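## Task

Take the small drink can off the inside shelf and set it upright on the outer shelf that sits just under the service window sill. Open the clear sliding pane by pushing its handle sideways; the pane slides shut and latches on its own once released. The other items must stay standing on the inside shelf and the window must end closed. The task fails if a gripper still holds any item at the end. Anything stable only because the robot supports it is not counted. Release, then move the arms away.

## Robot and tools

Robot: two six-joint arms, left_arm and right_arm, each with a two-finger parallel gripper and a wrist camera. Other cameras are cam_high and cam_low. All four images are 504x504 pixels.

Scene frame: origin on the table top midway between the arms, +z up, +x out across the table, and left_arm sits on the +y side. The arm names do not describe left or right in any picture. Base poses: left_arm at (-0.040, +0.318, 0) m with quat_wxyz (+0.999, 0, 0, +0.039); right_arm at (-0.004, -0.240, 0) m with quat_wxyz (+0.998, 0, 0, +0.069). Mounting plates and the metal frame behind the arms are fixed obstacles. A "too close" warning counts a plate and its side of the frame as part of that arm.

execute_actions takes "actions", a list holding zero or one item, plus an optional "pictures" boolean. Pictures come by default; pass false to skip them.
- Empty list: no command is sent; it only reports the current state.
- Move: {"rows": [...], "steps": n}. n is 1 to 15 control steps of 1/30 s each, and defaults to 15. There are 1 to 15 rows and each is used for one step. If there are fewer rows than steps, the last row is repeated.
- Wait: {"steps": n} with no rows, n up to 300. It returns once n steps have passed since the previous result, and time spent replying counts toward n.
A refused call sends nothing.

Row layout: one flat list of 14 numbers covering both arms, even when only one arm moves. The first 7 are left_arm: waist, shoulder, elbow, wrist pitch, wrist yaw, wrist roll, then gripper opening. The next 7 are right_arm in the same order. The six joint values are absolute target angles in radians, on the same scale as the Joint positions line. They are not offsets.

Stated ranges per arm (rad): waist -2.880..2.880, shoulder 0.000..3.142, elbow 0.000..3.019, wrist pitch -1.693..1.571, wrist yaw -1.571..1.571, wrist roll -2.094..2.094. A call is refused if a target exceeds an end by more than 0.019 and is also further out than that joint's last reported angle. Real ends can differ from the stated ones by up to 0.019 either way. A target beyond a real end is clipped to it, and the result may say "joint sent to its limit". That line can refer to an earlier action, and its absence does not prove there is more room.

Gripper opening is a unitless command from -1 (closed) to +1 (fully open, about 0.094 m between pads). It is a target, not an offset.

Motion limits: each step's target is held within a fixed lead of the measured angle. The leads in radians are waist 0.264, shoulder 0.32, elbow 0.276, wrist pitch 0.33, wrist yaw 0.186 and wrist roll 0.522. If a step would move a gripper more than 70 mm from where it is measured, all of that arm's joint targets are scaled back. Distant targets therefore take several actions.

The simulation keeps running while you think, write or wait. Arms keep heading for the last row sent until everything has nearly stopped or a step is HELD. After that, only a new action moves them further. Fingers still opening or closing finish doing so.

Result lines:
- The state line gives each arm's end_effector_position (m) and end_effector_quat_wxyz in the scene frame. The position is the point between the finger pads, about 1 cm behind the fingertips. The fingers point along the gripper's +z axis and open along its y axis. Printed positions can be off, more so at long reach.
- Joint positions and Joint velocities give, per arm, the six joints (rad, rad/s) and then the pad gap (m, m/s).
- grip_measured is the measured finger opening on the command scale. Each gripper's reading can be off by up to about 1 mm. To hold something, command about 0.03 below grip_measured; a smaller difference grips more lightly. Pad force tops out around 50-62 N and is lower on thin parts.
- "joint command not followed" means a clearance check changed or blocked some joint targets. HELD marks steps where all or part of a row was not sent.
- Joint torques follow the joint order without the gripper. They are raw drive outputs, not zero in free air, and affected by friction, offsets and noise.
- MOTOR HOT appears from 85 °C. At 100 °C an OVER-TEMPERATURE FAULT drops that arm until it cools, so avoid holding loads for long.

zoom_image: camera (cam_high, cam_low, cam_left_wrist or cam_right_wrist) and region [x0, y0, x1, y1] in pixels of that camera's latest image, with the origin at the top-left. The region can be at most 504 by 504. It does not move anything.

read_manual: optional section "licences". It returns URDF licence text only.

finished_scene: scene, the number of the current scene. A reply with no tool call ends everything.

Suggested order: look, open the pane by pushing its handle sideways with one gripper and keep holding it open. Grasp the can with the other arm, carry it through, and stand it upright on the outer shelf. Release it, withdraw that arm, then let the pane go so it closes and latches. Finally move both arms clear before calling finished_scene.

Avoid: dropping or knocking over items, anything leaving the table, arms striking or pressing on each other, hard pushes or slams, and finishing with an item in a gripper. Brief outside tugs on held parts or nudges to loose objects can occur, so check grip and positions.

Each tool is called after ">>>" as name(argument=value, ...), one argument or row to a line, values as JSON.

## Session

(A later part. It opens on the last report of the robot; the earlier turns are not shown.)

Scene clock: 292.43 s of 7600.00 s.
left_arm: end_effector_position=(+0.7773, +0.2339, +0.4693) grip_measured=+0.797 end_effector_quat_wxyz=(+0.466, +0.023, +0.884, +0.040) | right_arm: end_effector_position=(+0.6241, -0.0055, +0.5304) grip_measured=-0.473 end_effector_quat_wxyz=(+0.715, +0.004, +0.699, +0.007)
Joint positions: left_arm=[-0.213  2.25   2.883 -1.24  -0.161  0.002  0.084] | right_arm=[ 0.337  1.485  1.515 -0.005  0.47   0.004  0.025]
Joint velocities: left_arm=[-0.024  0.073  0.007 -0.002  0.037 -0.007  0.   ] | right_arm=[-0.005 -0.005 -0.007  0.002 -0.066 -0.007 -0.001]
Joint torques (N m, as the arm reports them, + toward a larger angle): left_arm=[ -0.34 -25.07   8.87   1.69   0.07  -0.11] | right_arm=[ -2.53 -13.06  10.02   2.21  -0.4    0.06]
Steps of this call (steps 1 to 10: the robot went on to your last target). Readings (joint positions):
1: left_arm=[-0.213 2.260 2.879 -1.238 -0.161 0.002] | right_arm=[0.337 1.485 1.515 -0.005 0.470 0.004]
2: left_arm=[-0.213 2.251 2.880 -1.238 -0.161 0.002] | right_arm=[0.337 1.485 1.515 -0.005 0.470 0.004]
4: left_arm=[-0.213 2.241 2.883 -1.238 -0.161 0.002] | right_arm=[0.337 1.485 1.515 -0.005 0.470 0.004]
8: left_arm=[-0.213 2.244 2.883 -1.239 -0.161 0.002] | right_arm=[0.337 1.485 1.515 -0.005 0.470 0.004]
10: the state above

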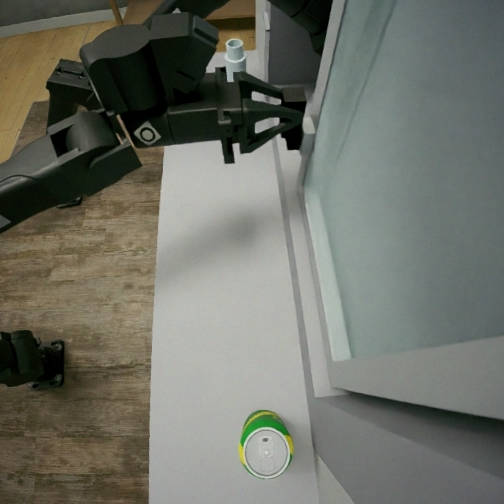

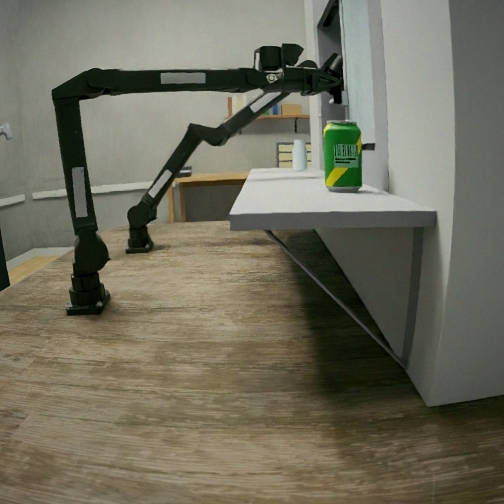

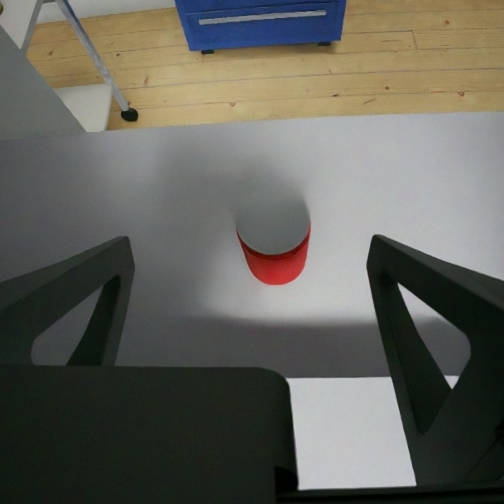

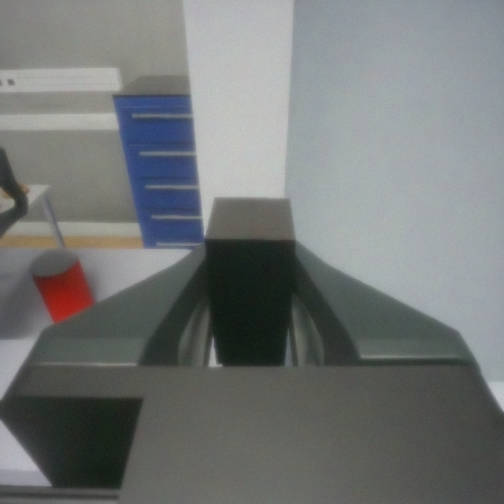

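Upright. Retract left along the reverse path.

>>> execute_actions(
  actions=[
    {"rows":[[-0.23,2.13,2.74,-1.23,-0.17,0,0.5,0.32,1.525,1.525,0,0.46,0,-0.7],[-0.23,2.13,2.74,-1.23,-0.17,0,0.5,0.32,1.525,1.525,0,0.46,0,-0.7],[-0.245,2.02,2.58,-1.2,-0.17,0,0.5,0.32,1.525,1.525,0,0.46,0,-0.7],[-0.245,2.02,2.58,-1.2,-0.17,0,0.5,0.32,1.525,1.525,0,0.46,0,-0.7],[-0.265,1.88,2.36,-1.12,-0.19,0,0.5,0.32,1.525,1.525,0,0.46,0,-0.7],[-0.265,1.88,2.36,-1.12,-0.19,0,0.5,0.32,1.525,1.525,0,0.46,0,-0.7],[-0.28,1.73,2.15,-1.03,-0.2,0,0.5,0.32,1.525,1.525,0,0.46,0,-0.7]],"steps":15},
  ],
  pictures=false,
)

>>> execute_actions(
  actions=[
    {"rows":[[-0.3,1.6,2.0,-1.0,-0.22,0,0.5,0.32,1.525,1.525,0,0.46,0,-0.7],[-0.3,1.6,2.0,-1.0,-0.22,0,0.5,0.32,1.525,1.525,0,0.46,0,-0.7],[-0.32,1.45,1.84,-0.98,-0.24,0,0.5,0.32,1.525,1.525,0,0.46,0,-0.7],[-0.32,1.45,1.84,-0.98,-0.24,0,0.5,0.32,1.525,1.525,0,0.46,0,-0.7],[-0.3,1.3,1.68,-0.97,-0.2,0,0.5,0.32,1.525,1.525,0,0.46,0,-0.7],[-0.3,1.3,1.68,-0.97,-0.2,0,0.5,0.32,1.525,1.525,0,0.46,0,-0.7],[-0.25,1.12,1.5,-0.97,-0.15,0,0.5,0.32,1.525,1.525,0,0.46,0,-0.7]],"steps":15},
  ],
  pictures=false,
)

>>> execute_actions(
  actions=[
    {"rows":[[-0.1,1.02,1.4,-0.97,-0.1,0,0.5,0.32,1.525,1.525,0,0.46,0,-0.7],[-0.1,1.02,1.4,-0.97,-0.1,0,0.5,0.32,1.525,1.525,0,0.46,0,-0.7],[0.15,0.97,1.3,-0.95,-0.05,0,0.5,0.32,1.525,1.525,0,0.46,0,-0.7],[0.15,0.97,1.3,-0.95,-0.05,0,0.5,0.32,1.525,1.525,0,0.46,0,-0.7],[0.4,0.95,1.25,-0.95,-0.04,0,0.5,0.32,1.525,1.525,0,0.46,0,-0.7],[0.65,0.95,1.25,-0.95,-0.04,0,0.5,0.32,1.525,1.525,0,0.46,0,-0.7],[0.95,0.95,1.25,-0.95,-0.04,0,0.5,0.32,1.525,1.525,0,0.46,0,-0.7]],"steps":15},
  ],
  pictures=false,
)

>>> execute_actions(
  actions=[
    {"steps":20},
  ],
  pictures=false,
)

>>> execute_actions(
  actions=[
    {"rows":[[0.95,0.95,1.25,-0.95,-0.04,0,0.5,0.36,1.56,1.55,0,0.5,0,-0.7],[0.95,0.95,1.25,-0.95,-0.04,0,0.5,0.36,1.56,1.55,0,0.5,0,-0.7],[0.95,0.95,1.25,-0.95,-0.04,0,0.5,0.41,1.6,1.6,0,0.55,0,-0.7],[0.95,0.95,1.25,-0.95,-0.04,0,0.5,0.41,1.6,1.6,0,0.55,0,-0.7],[0.95,0.95,1.25,-0.95,-0.04,0,0.5,0.46,1.64,1.65,-0.01,0.6,0,-0.7],[0.95,0.95,1.25,-0.95,-0.04,0,0.5,0.46,1.64,1.65,-0.01,0.6,0,-0.7],[0.95,0.95,1.25,-0.95,-0.04,0,0.5,0.51,1.69,1.72,-0.02,0.645,0,-0.7]],"steps":15},
  ],
  pictures=false,
)

>>> execute_actions(
  actions=[
    {"rows":[[0.95,0.95,1.25,-0.95,-0.04,0,0.5,0.55,1.74,1.79,-0.04,0.685,0,-0.7],[0.95,0.95,1.25,-0.95,-0.04,0,0.5,0.55,1.74,1.79,-0.04,0.685,0,-0.7],[0.95,0.95,1.25,-0.95,-0.04,0,0.5,0.59,1.79,1.87,-0.06,0.73,0,-0.7],[0.95,0.95,1.25,-0.95,-0.04,0,0.5,0.59,1.79,1.87,-0.06,0.73,0,-0.7],[0.95,0.95,1.25,-0.95,-0.04,0,0.5,0.63,1.86,1.96,-0.08,0.77,0,-0.7],[0.95,0.95,1.25,-0.95,-0.04,0,0.5,0.63,1.86,1.96,-0.08,0.77,0,-0.7],[0.95,0.95,1.25,-0.95,-0.04,0,0.5,0.67,1.93,2.08,-0.12,0.8,0,-0.7]],"steps":15},
  ],
  pictures=false,
)

>>> execute_actions(
  actions=[
    {"rows":[[0.95,0.95,1.25,-0.95,-0.04,0,0.5,0.695,1.99,2.16,-0.15,0.82,0,-0.7],[0.95,0.95,1.25,-0.95,-0.04,0,0.5,0.695,1.99,2.16,-0.15,0.82,0,-0.7],[0.95,0.95,1.25,-0.95,-0.04,0,0.5,0.715,2.04,2.25,-0.17,0.84,0,-0.7],[0.95,0.95,1.25,-0.95,-0.04,0,0.5,0.715,2.04,2.25,-0.17,0.84,0,-0.7],[0.95,0.95,1.25,-0.95,-0.04,0,0.5,0.715,2.04,2.25,-0.17,0.84,0,-0.7],[0.95,0.95,1.25,-0.95,-0.04,0,0.5,0.715,2.04,2.25,-0.17,0.84,0,-0.2],[0.95,0.95,1.25,-0.95,-0.04,0,0.5,0.715,2.04,2.25,-0.17,0.84,0,0.6]],"steps":15},
  ],
  pictures=false,
)

>>> execute_actions(
  actions=[
    {"steps":12},
  ],
)

Scene clock: 346.57 s of 7600.00 s.
left_arm: end_effector_position=(+0.6404, +0.2122, +0.5193) grip_measured=+0.503 end_effector_quat_wxyz=(+0.465, +0.045, +0.883, +0.041) | right_arm: end_effector_position=(+0.6241, -0.0055, +0.5304) grip_measured=-0.473 end_effector_quat_wxyz=(+0.715, +0.004, +0.699, +0.007)
Joint positions: left_arm=[-0.28   1.715  2.157 -1.054 -0.197  0.002  0.071] | right_arm=[ 0.337  1.485  1.515 -0.005  0.47   0.004  0.025]
Joint velocities: left_arm=[-0.112 -0.523 -0.012  0.261 -0.037 -0.007  0.   ] | right_arm=[-0.005  0.015  0.002  0.007 -0.022  0.037 -0.   ]
Joint torques (N m, as the arm reports them, + toward a larger angle): left_arm=[  0.23 -15.44   7.87   2.16  -0.15  -0.11] | right_arm=[ -0.5  -13.33  10.27   2.09  -0.42  -0.03]
Steps of this call (steps 1 to 15: the robot went on to your last target; steps 16 to 90: nothing new was sent; then 50.63 s passed at rest; steps 91 to 105: all 15 steps of this action). Readings (joint positions):
91: left_arm=[-0.213 2.248 2.853 -1.235 -0.164 0.002] | right_arm=[0.337 1.485 1.515 -0.005 0.470 0.004]
92: left_arm=[-0.214 2.218 2.798 -1.234 -0.166 0.002] | right_arm=[0.337 1.485 1.515 -0.005 0.470 0.004]
94: left_arm=[-0.216 2.141 2.656 -1.222 -0.167 0.002] | right_arm=[0.337 1.485 1.515 -0.005 0.470 0.004]
98: left_arm=[-0.234 1.969 2.389 -1.152 -0.188 0.002] | right_arm=[0.337 1.485 1.515 -0.005 0.470 0.004]
105: the state above

Scene clock: 347.07 s of 7600.00 s.
left_arm: end_effector_position=(+0.4093, +0.2652, +0.5313) grip_measured=+0.503 end_effector_quat_wxyz=(+0.495, +0.038, +0.868, +0.024) | right_arm: end_effector_position=(+0.6241, -0.0055, +0.5304) grip_measured=-0.473 end_effector_quat_wxyz=(+0.715, +0.004, +0.699, +0.007)
Joint positions: left_arm=[-0.251  1.062  1.502 -0.981 -0.154  0.002  0.071] | right_arm=[ 0.337  1.485  1.515 -0.005  0.47   0.004  0.025]
Joint velocities: left_arm=[ 0.015 -0.308  0.007  0.027  0.081  0.007 -0.001] | right_arm=[ 0.005 -0.024 -0.002  0.002  0.037 -0.037  0.   ]
Joint torques (N m, as the arm reports them, + toward a larger angle): left_arm=[-0.29  0.34  8.23  2.28  0.17 -0.11] | right_arm=[ -0.56 -12.72  10.26   2.13  -0.44  -0.06]
Steps of this call (steps 1 to 15: all 15 steps of this action). Readings (joint positions):
1: left_arm=[-0.285 1.687 2.135 -1.034 -0.206 0.002] | right_arm=[0.337 1.485 1.515 -0.005 0.470 0.004]
2: left_arm=[-0.288 1.648 2.085 -1.016 -0.214 0.002] | right_arm=[0.337 1.485 1.515 -0.005 0.470 0.004]
4: left_arm=[-0.297 1.546 1.943 -0.994 -0.233 0.002] | right_arm=[0.337 1.485 1.515 -0.005 0.470 0.004]
8: left_arm=[-0.300 1.321 1.667 -0.986 -0.177 0.002] | right_arm=[0.337 1.485 1.515 -0.005 0.470 0.004]
15: the state above

Scene clock: 347.57 s of 7600.00 s.
left_arm: end_effector_position=(+0.2817, +0.5880, +0.4273) grip_measured=+0.503 end_effector_quat_wxyz=(+0.394, -0.311, +0.850, +0.160) | right_arm: end_effector_position=(+0.6241, -0.0055, +0.5304) grip_measured=-0.473 end_effector_quat_wxyz=(+0.715, +0.004, +0.699, +0.007)
Joint positions: left_arm=[ 0.606  0.967  1.241 -0.966 -0.041  0.002  0.071] | right_arm=[ 0.337  1.485  1.515 -0.005  0.47   0.004  0.025]
Joint velocities: left_arm=[ 2.095 -0.015  0.012  0.022 -0.022 -0.022  0.001] | right_arm=[-0.005 -0.005 -0.002 -0.002  0.007 -0.007 -0.   ]
Joint torques (N m, as the arm reports them, + toward a larger angle): left_arm=[-0.36 -7.39  9.19  2.32  0.08 -0.09] | right_arm=[ -1.56 -13.24  10.06   2.24  -0.37  -0.04]
Steps of this call (steps 1 to 15: all 15 steps of this action). Readings (joint positions):
1: left_arm=[-0.240 1.048 1.492 -0.975 -0.126 0.002] | right_arm=[0.337 1.485 1.515 -0.005 0.470 0.004]
2: left_arm=[-0.214 1.032 1.467 -0.970 -0.106 0.002] | right_arm=[0.337 1.485 1.515 -0.005 0.470 0.004]
4: left_arm=[-0.125 0.998 1.403 -0.967 -0.072 0.002] | right_arm=[0.337 1.485 1.515 -0.005 0.470 0.004]
8: left_arm=[0.117 0.964 1.287 -0.966 -0.045 0.002] | right_arm=[0.337 1.485 1.515 -0.005 0.470 0.004]
15: the state above

Scene clock: 348.23 s of 7600.00 s.
left_arm: end_effector_position=(+0.1683, +0.6791, +0.4320) grip_measured=+0.503 end_effector_quat_wxyz=(+0.365, -0.452, +0.781, +0.229) | right_arm: end_effector_position=(+0.6241, -0.0055, +0.5304) grip_measured=-0.473 end_effector_quat_wxyz=(+0.715, +0.004, +0.699, +0.007)
Joint positions: left_arm=[ 0.955  0.956  1.241 -0.965 -0.041  0.002  0.071] | right_arm=[ 0.337  1.485  1.515 -0.005  0.47   0.004  0.025]
Joint velocities: left_arm=[-0.005 -0.005 -0.017 -0.007 -0.037 -0.007  0.001] | right_arm=[ 0.005 -0.015  0.007  0.002 -0.051 -0.066 -0.   ]
Joint torques (N m, as the arm reports them, + toward a larger angle): left_arm=[-0.57 -6.64  9.32  2.43  0.13 -0.1 ] | right_arm=[ -1.32 -13.37  10.1    2.13  -0.29  -0.08]
Steps of this call (steps 1 to 20: the robot went on to your last target). Readings (joint positions):
1: left_arm=[0.677 0.967 1.241 -0.966 -0.041 0.002] | right_arm=[0.337 1.485 1.515 -0.005 0.470 0.004]
2: left_arm=[0.748 0.967 1.241 -0.966 -0.041 0.002] | right_arm=[0.337 1.485 1.515 -0.005 0.470 0.004]
4: left_arm=[0.884 0.967 1.241 -0.965 -0.042 0.002] | right_arm=[0.337 1.485 1.515 -0.005 0.470 0.004]
8: left_arm=[0.989 0.964 1.241 -0.965 -0.046 0.002] | right_arm=[0.337 1.485 1.515 -0.005 0.470 0.004]
20: the state above

Scene clock: 348.73 s of 7600.00 s.
left_arm: end_effector_position=(+0.1683, +0.6791, +0.4320) grip_measured=+0.503 end_effector_quat_wxyz=(+0.365, -0.452, +0.781, +0.229) | right_arm: end_effector_position=(+0.6253, +0.1364, +0.5241) grip_measured=-0.468 end_effector_quat_wxyz=(+0.719, +0.003, +0.694, +0.031)
Joint positions: left_arm=[ 0.955  0.956  1.241 -0.965 -0.041  0.002  0.071] | right_arm=[0.542 1.686 1.727 0.005 0.641 0.021 0.025]
Joint velocities: left_arm=[ 0.015 -0.015  0.027  0.012 -0.007 -0.022 -0.   ] | right_arm=[ 0.22   0.288  0.295  0.173 -0.081  0.139  0.002]
Joint torques (N m, as the arm reports them, + toward a larger angle): left_arm=[-0.56 -6.7   9.35  2.44  0.11 -0.1 ] | right_arm=[ -2.53 -21.42   7.14   0.39   0.34  -0.39]
Steps of this call (steps 1 to 15: all 15 steps of this action). Readings (joint positions):
1: left_arm=[0.955 0.956 1.241 -0.965 -0.041 0.002] | right_arm=[0.339 1.487 1.516 -0.005 0.481 0.006]
2: left_arm=[0.955 0.956 1.241 -0.965 -0.041 0.002] | right_arm=[0.343 1.490 1.518 -0.004 0.496 0.004]
4: left_arm=[0.955 0.956 1.241 -0.965 -0.041 0.002] | right_arm=[0.359 1.503 1.533 -0.004 0.540 0.002]
8: left_arm=[0.955 0.956 1.241 -0.965 -0.041 0.002] | right_arm=[0.420 1.554 1.590 -0.013 0.608 0.002]
15: the state above

Scene clock: 349.23 s of 7600.00 s.
left_arm: end_effector_position=(+0.1683, +0.6791, +0.4320) grip_measured=+0.503 end_effector_quat_wxyz=(+0.365, -0.452, +0.781, +0.229) | right_arm: end_effector_position=(+0.6259, +0.2620, +0.5209) grip_measured=-0.468 end_effector_quat_wxyz=(+0.719, +0.016, +0.694, +0.043)
Joint positions: left_arm=[ 0.955  0.956  1.241 -0.965 -0.041  0.002  0.071] | right_arm=[ 0.687  1.943  2.081 -0.086  0.787  0.047  0.025]
Joint velocities: left_arm=[-0.005  0.005 -0.007 -0.012 -0.007 -0.051  0.001] | right_arm=[ 0.005  0.005  0.012  0.022 -0.007  0.168  0.   ]
Joint torques (N m, as the arm reports them, + toward a larger angle): left_arm=[-0.62 -6.65  9.35  2.45  0.12 -0.1 ] | right_arm=[ -0.52 -25.33   9.05   0.46   0.63  -0.74]
Steps of this call (steps 1 to 15: all 15 steps of this action). Readings (joint positions):
1: left_arm=[0.955 0.956 1.241 -0.965 -0.041 0.002] | right_arm=[0.551 1.698 1.743 0.005 0.651 0.028]
2: left_arm=[0.955 0.956 1.241 -0.965 -0.041 0.002] | right_arm=[0.560 1.711 1.759 -0.000 0.677 0.027]
4: left_arm=[0.955 0.956 1.241 -0.965 -0.041 0.002] | right_arm=[0.577 1.734 1.798 -0.028 0.724 0.019]
8: left_arm=[0.955 0.956 1.241 -0.965 -0.041 0.002] | right_arm=[0.623 1.814 1.923 -0.104 0.805 0.012]
15: the state above

Scene clock: 349.73 s of 7600.00 s.
left_arm: end_effector_position=(+0.1683, +0.6791, +0.4320) grip_measured=+0.503 end_effector_quat_wxyz=(+0.365, -0.452, +0.781, +0.229) | right_arm: end_effector_position=(+0.6312, +0.2704, +0.5240) grip_measured=+0.598 end_effector_quat_wxyz=(+0.713, +0.019, +0.700, +0.005)
Joint positions: left_arm=[ 0.955  0.956  1.241 -0.965 -0.041  0.002  0.071] | right_arm=[ 0.699  2.007  2.201 -0.167  0.857  0.013  0.075]
Joint velocities: left_arm=[-0.005 -0.015  0.002 -0.002 -0.037 -0.022 -0.001] | right_arm=[-0.015 -0.015  0.012  0.002 -0.095 -0.081 -0.001]
Joint torques (N m, as the arm reports them, + toward a larger angle): left_arm=[-0.59 -6.61  9.36  2.43  0.11 -0.09] | right_arm=[  1.12 -23.12  12.82   1.88  -0.66  -0.06]
Steps of this call (steps 1 to 15: all 15 steps of this action). Readings (joint positions):
1: left_arm=[0.955 0.956 1.241 -0.965 -0.041 0.002] | right_arm=[0.688 1.947 2.090 -0.094 0.799 0.051]
2: left_arm=[0.955 0.956 1.241 -0.965 -0.041 0.002] | right_arm=[0.690 1.953 2.102 -0.109 0.823 0.050]
4: left_arm=[0.955 0.956 1.241 -0.965 -0.041 0.002] | right_arm=[0.695 1.969 2.139 -0.150 0.860 0.051]
8: left_arm=[0.955 0.956 1.241 -0.965 -0.041 0.002] | right_arm=[0.700 1.999 2.191 -0.167 0.845 0.038]
15: the state above

Scene clock: 350.13 s of 7600.00 s.
left_arm: end_effector_position=(+0.1683, +0.6791, +0.4320) grip_measured=+0.503 end_effector_quat_wxyz=(+0.365, -0.452, +0.781, +0.229) | right_arm: end_effector_position=(+0.6312, +0.2704, +0.5242) grip_measured=+0.598 end_effector_quat_wxyz=(+0.714, +0.017, +0.700, +0.004)
Joint positions: left_arm=[ 0.955  0.956  1.241 -0.965 -0.041  0.002  0.071] | right_arm=[ 0.699  2.007  2.202 -0.167  0.856  0.008  0.075]
Joint velocities: left_arm=[ 0.005 -0.005  0.002 -0.007 -0.037 -0.022 -0.001] | right_arm=[-0.005  0.005 -0.017 -0.012 -0.022 -0.037 -0.   ]
Joint torques (N m, as the arm reports them, + toward a larger angle): left_arm=[-0.49 -6.73  9.36  2.42  0.12 -0.1 ] | right_arm=[  0.89 -22.69  12.53   1.62  -0.62  -0.02]
Steps of this call (steps 1 to 12: the robot went on to your last target). Readings (joint positions):
1: left_arm=[0.955 0.956 1.241 -0.965 -0.041 0.002] | right_arm=[0.699 2.007 2.202 -0.167 0.857 0.012]
2: left_arm=[0.955 0.956 1.241 -0.965 -0.041 0.002] | right_arm=[0.699 2.007 2.202 -0.167 0.857 0.011]
4: left_arm=[0.955 0.956 1.241 -0.965 -0.041 0.002] | right_arm=[0.699 2.007 2.202 -0.167 0.856 0.009]
8: left_arm=[0.955 0.956 1.241 -0.965 -0.041 0.002] | right_arm=[0.699 2.007 2.202 -0.167 0.856 0.008]
12: the state above

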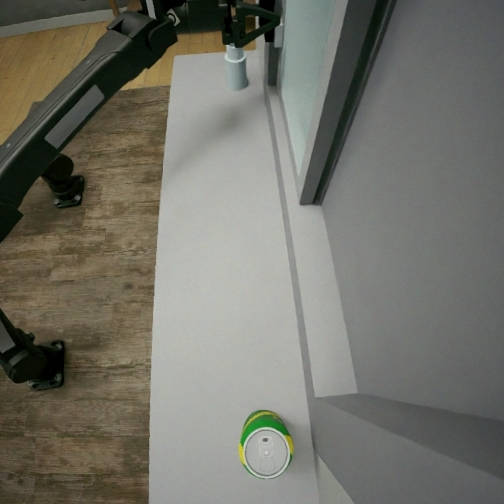

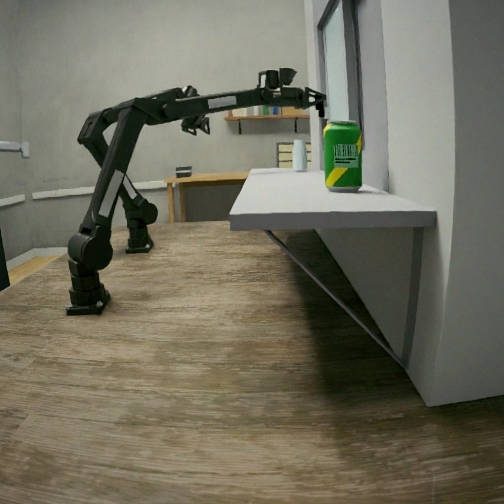

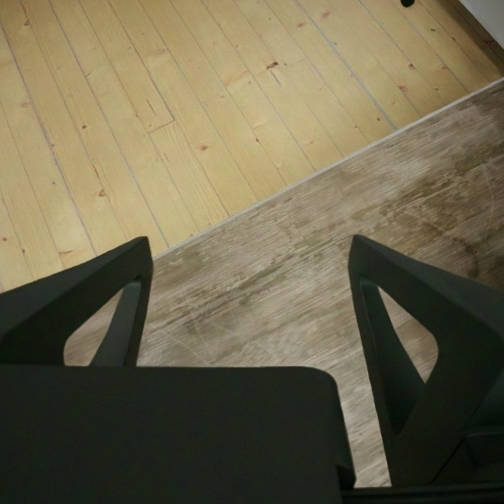

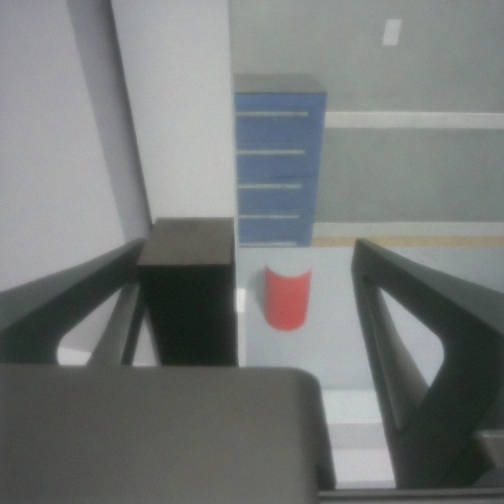

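>>> execute_actions(
  actions=[
    {"rows":[[0.95,0.95,1.25,-0.95,-0.04,0,0.5,0.74,1.98,2.14,-0.17,0.86,0,0.9],[0.95,0.95,1.25,-0.95,-0.04,0,0.5,0.76,1.93,2.08,-0.18,0.885,0,0.9],[0.95,0.95,1.25,-0.95,-0.04,0,0.5,0.76,1.88,2.03,-0.18,0.885,0,0.9],[0.95,0.95,1.25,-0.95,-0.04,0,0.5,0.75,1.8,1.95,-0.17,0.87,0,0.9],[0.95,0.95,1.25,-0.95,-0.04,0,0.5,0.72,1.72,1.88,-0.15,0.84,0,0.9]],"steps":15},
  ],
  pictures=false,
)

>>> execute_actions(
  actions=[
    {"rows":[[0.95,0.95,1.25,-0.95,-0.04,0,0.5,0.65,1.6,1.72,-0.1,0.72,0,0.9],[0.95,0.95,1.25,-0.95,-0.04,0,0.5,0.55,1.48,1.56,-0.05,0.58,0,0.9],[0.95,0.95,1.25,-0.95,-0.04,0,0.5,0.4,1.3,1.35,0,0.4,0,0.9]],"steps":15},
  ],
  pictures=false,
)

>>> execute_actions(
  actions=[
    {"steps":20},
  ],
)

Scene clock: 361.20 s of 7600.00 s.
left_arm: end_effector_position=(+0.1683, +0.6791, +0.4320) grip_measured=+0.503 end_effector_quat_wxyz=(+0.365, -0.452, +0.781, +0.229) | right_arm: end_effector_position=(+0.5432, +0.2016, +0.5854) grip_measured=+0.898 end_effector_quat_wxyz=(+0.718, +0.007, +0.696, +0.022)
Joint positions: left_arm=[ 0.955  0.956  1.241 -0.965 -0.041  0.002  0.071] | right_arm=[ 0.725  1.676  1.878 -0.156  0.842  0.007  0.089]
Joint velocities: left_arm=[-0.015 -0.015  0.032  0.007  0.007 -0.007 -0.   ] | right_arm=[-0.015 -0.22   0.017  0.042 -0.022  0.037  0.   ]
Joint torques (N m, as the arm reports them, + toward a larger angle): left_arm=[-0.6  -6.7   9.36  2.42  0.12 -0.1 ] | right_arm=[ -0.82 -14.31   9.41   2.27  -0.06  -0.06]
Steps of this call (steps 1 to 15: the robot went on to your last target; steps 16 to 90: nothing new was sent; then 7.57 s passed at rest; steps 91 to 105: all 15 steps of this action). Readings (joint positions):
91: left_arm=[0.955 0.956 1.241 -0.965 -0.041 0.002] | right_arm=[0.699 2.003 2.193 -0.167 0.866 0.007]
92: left_arm=[0.955 0.956 1.241 -0.965 -0.041 0.002] | right_arm=[0.700 1.986 2.165 -0.167 0.876 0.007]
94: left_arm=[0.955 0.956 1.241 -0.965 -0.041 0.002] | right_arm=[0.706 1.929 2.064 -0.168 0.871 0.007]
98: left_arm=[0.955 0.956 1.241 -0.965 -0.041 0.002] | right_arm=[0.724 1.791 1.888 -0.168 0.843 0.007]
105: the state above

Scene clock: 361.70 s of 7600.00 s.
left_arm: end_effector_position=(+0.1683, +0.6791, +0.4320) grip_measured=+0.503 end_effector_quat_wxyz=(+0.365, -0.452, +0.781, +0.229) | right_arm: end_effector_position=(+0.5468, -0.0148, +0.5533) grip_measured=+0.899 end_effector_quat_wxyz=(+0.723, -0.023, +0.689, +0.045)
Joint positions: left_arm=[ 0.955  0.956  1.241 -0.965 -0.041  0.002  0.071] | right_arm=[ 0.366  1.282  1.355 -0.02   0.409  0.007  0.089]
Joint velocities: left_arm=[-0.015 -0.005  0.007 -0.012  0.022 -0.022  0.   ] | right_arm=[-0.239 -0.083  0.002  0.095 -0.022 -0.066  0.001]
Joint torques (N m, as the arm reports them, + toward a larger angle): left_arm=[-0.59 -6.66  9.36  2.43  0.12 -0.1 ] | right_arm=[  4.18 -10.17   8.93   2.28  -0.33   0.  ]
Steps of this call (steps 1 to 15: all 15 steps of this action). Readings (joint positions):
1: left_arm=[0.955 0.956 1.241 -0.965 -0.041 0.002] | right_arm=[0.720 1.659 1.857 -0.141 0.783 0.007]
2: left_arm=[0.955 0.956 1.241 -0.965 -0.041 0.002] | right_arm=[0.712 1.627 1.805 -0.120 0.717 0.007]
4: left_arm=[0.955 0.956 1.241 -0.965 -0.041 0.002] | right_arm=[0.683 1.566 1.713 -0.107 0.643 0.007]
8: left_arm=[0.955 0.956 1.241 -0.965 -0.041 0.002] | right_arm=[0.575 1.441 1.548 -0.069 0.485 0.007]
15: the state above

Scene clock: 362.37 s of 7600.00 s.
left_arm: end_effector_position=(+0.1683, +0.6791, +0.4320) grip_measured=+0.503 end_effector_quat_wxyz=(+0.365, -0.452, +0.781, +0.229) | right_arm: end_effector_position=(+0.5407, +0.0026, +0.5540) grip_measured=+0.899 end_effector_quat_wxyz=(+0.724, -0.034, +0.686, +0.059)
Joint positions: left_arm=[ 0.955  0.956  1.241 -0.965 -0.041  0.002  0.071] | right_arm=[ 0.395  1.284  1.355 -0.012  0.401  0.007  0.089]
Joint velocities: left_arm=[-0.005  0.005  0.007 -0.017 -0.007  0.037 -0.   ] | right_arm=[ 0.015 -0.005  0.017 -0.007  0.051  0.037  0.   ]
Joint torques (N m, as the arm reports them, + toward a larger angle): left_arm=[-0.6  -6.65  9.35  2.44  0.12 -0.1 ] | right_arm=[  0.32 -11.92   9.02   2.41   0.    -0.12]
Steps of this call (steps 1 to 20: the robot went on to your last target). Readings (joint positions):
1: left_arm=[0.955 0.956 1.241 -0.965 -0.041 0.002] | right_arm=[0.362 1.279 1.355 -0.016 0.408 0.007]
2: left_arm=[0.955 0.956 1.241 -0.965 -0.041 0.002] | right_arm=[0.364 1.278 1.355 -0.012 0.406 0.007]
4: left_arm=[0.955 0.956 1.241 -0.965 -0.041 0.002] | right_arm=[0.375 1.279 1.355 -0.012 0.403 0.007]
8: left_arm=[0.955 0.956 1.241 -0.965 -0.041 0.002] | right_arm=[0.393 1.283 1.355 -0.012 0.401 0.007]
20: the state above

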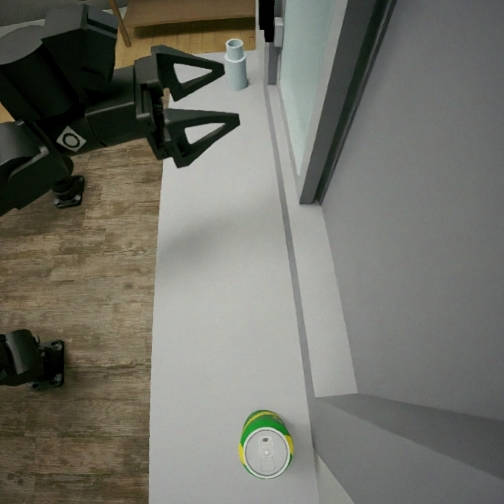

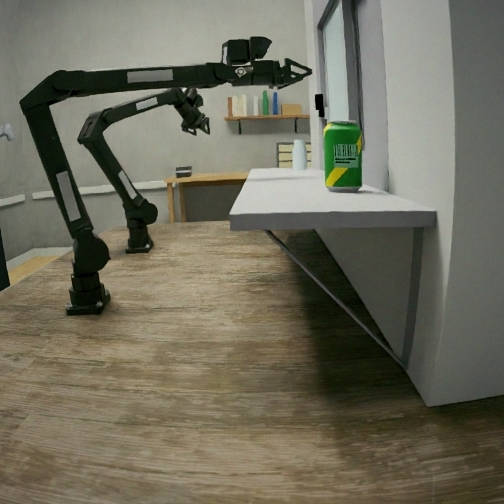

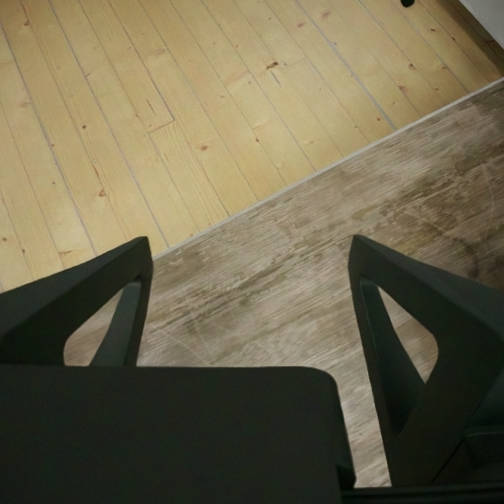

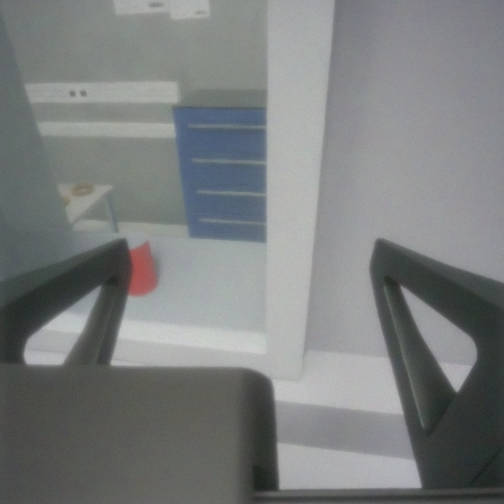

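Handle is back at its original spot.

>>> finished_scene(
  scene=2,
)

The scene is finished: the task was done.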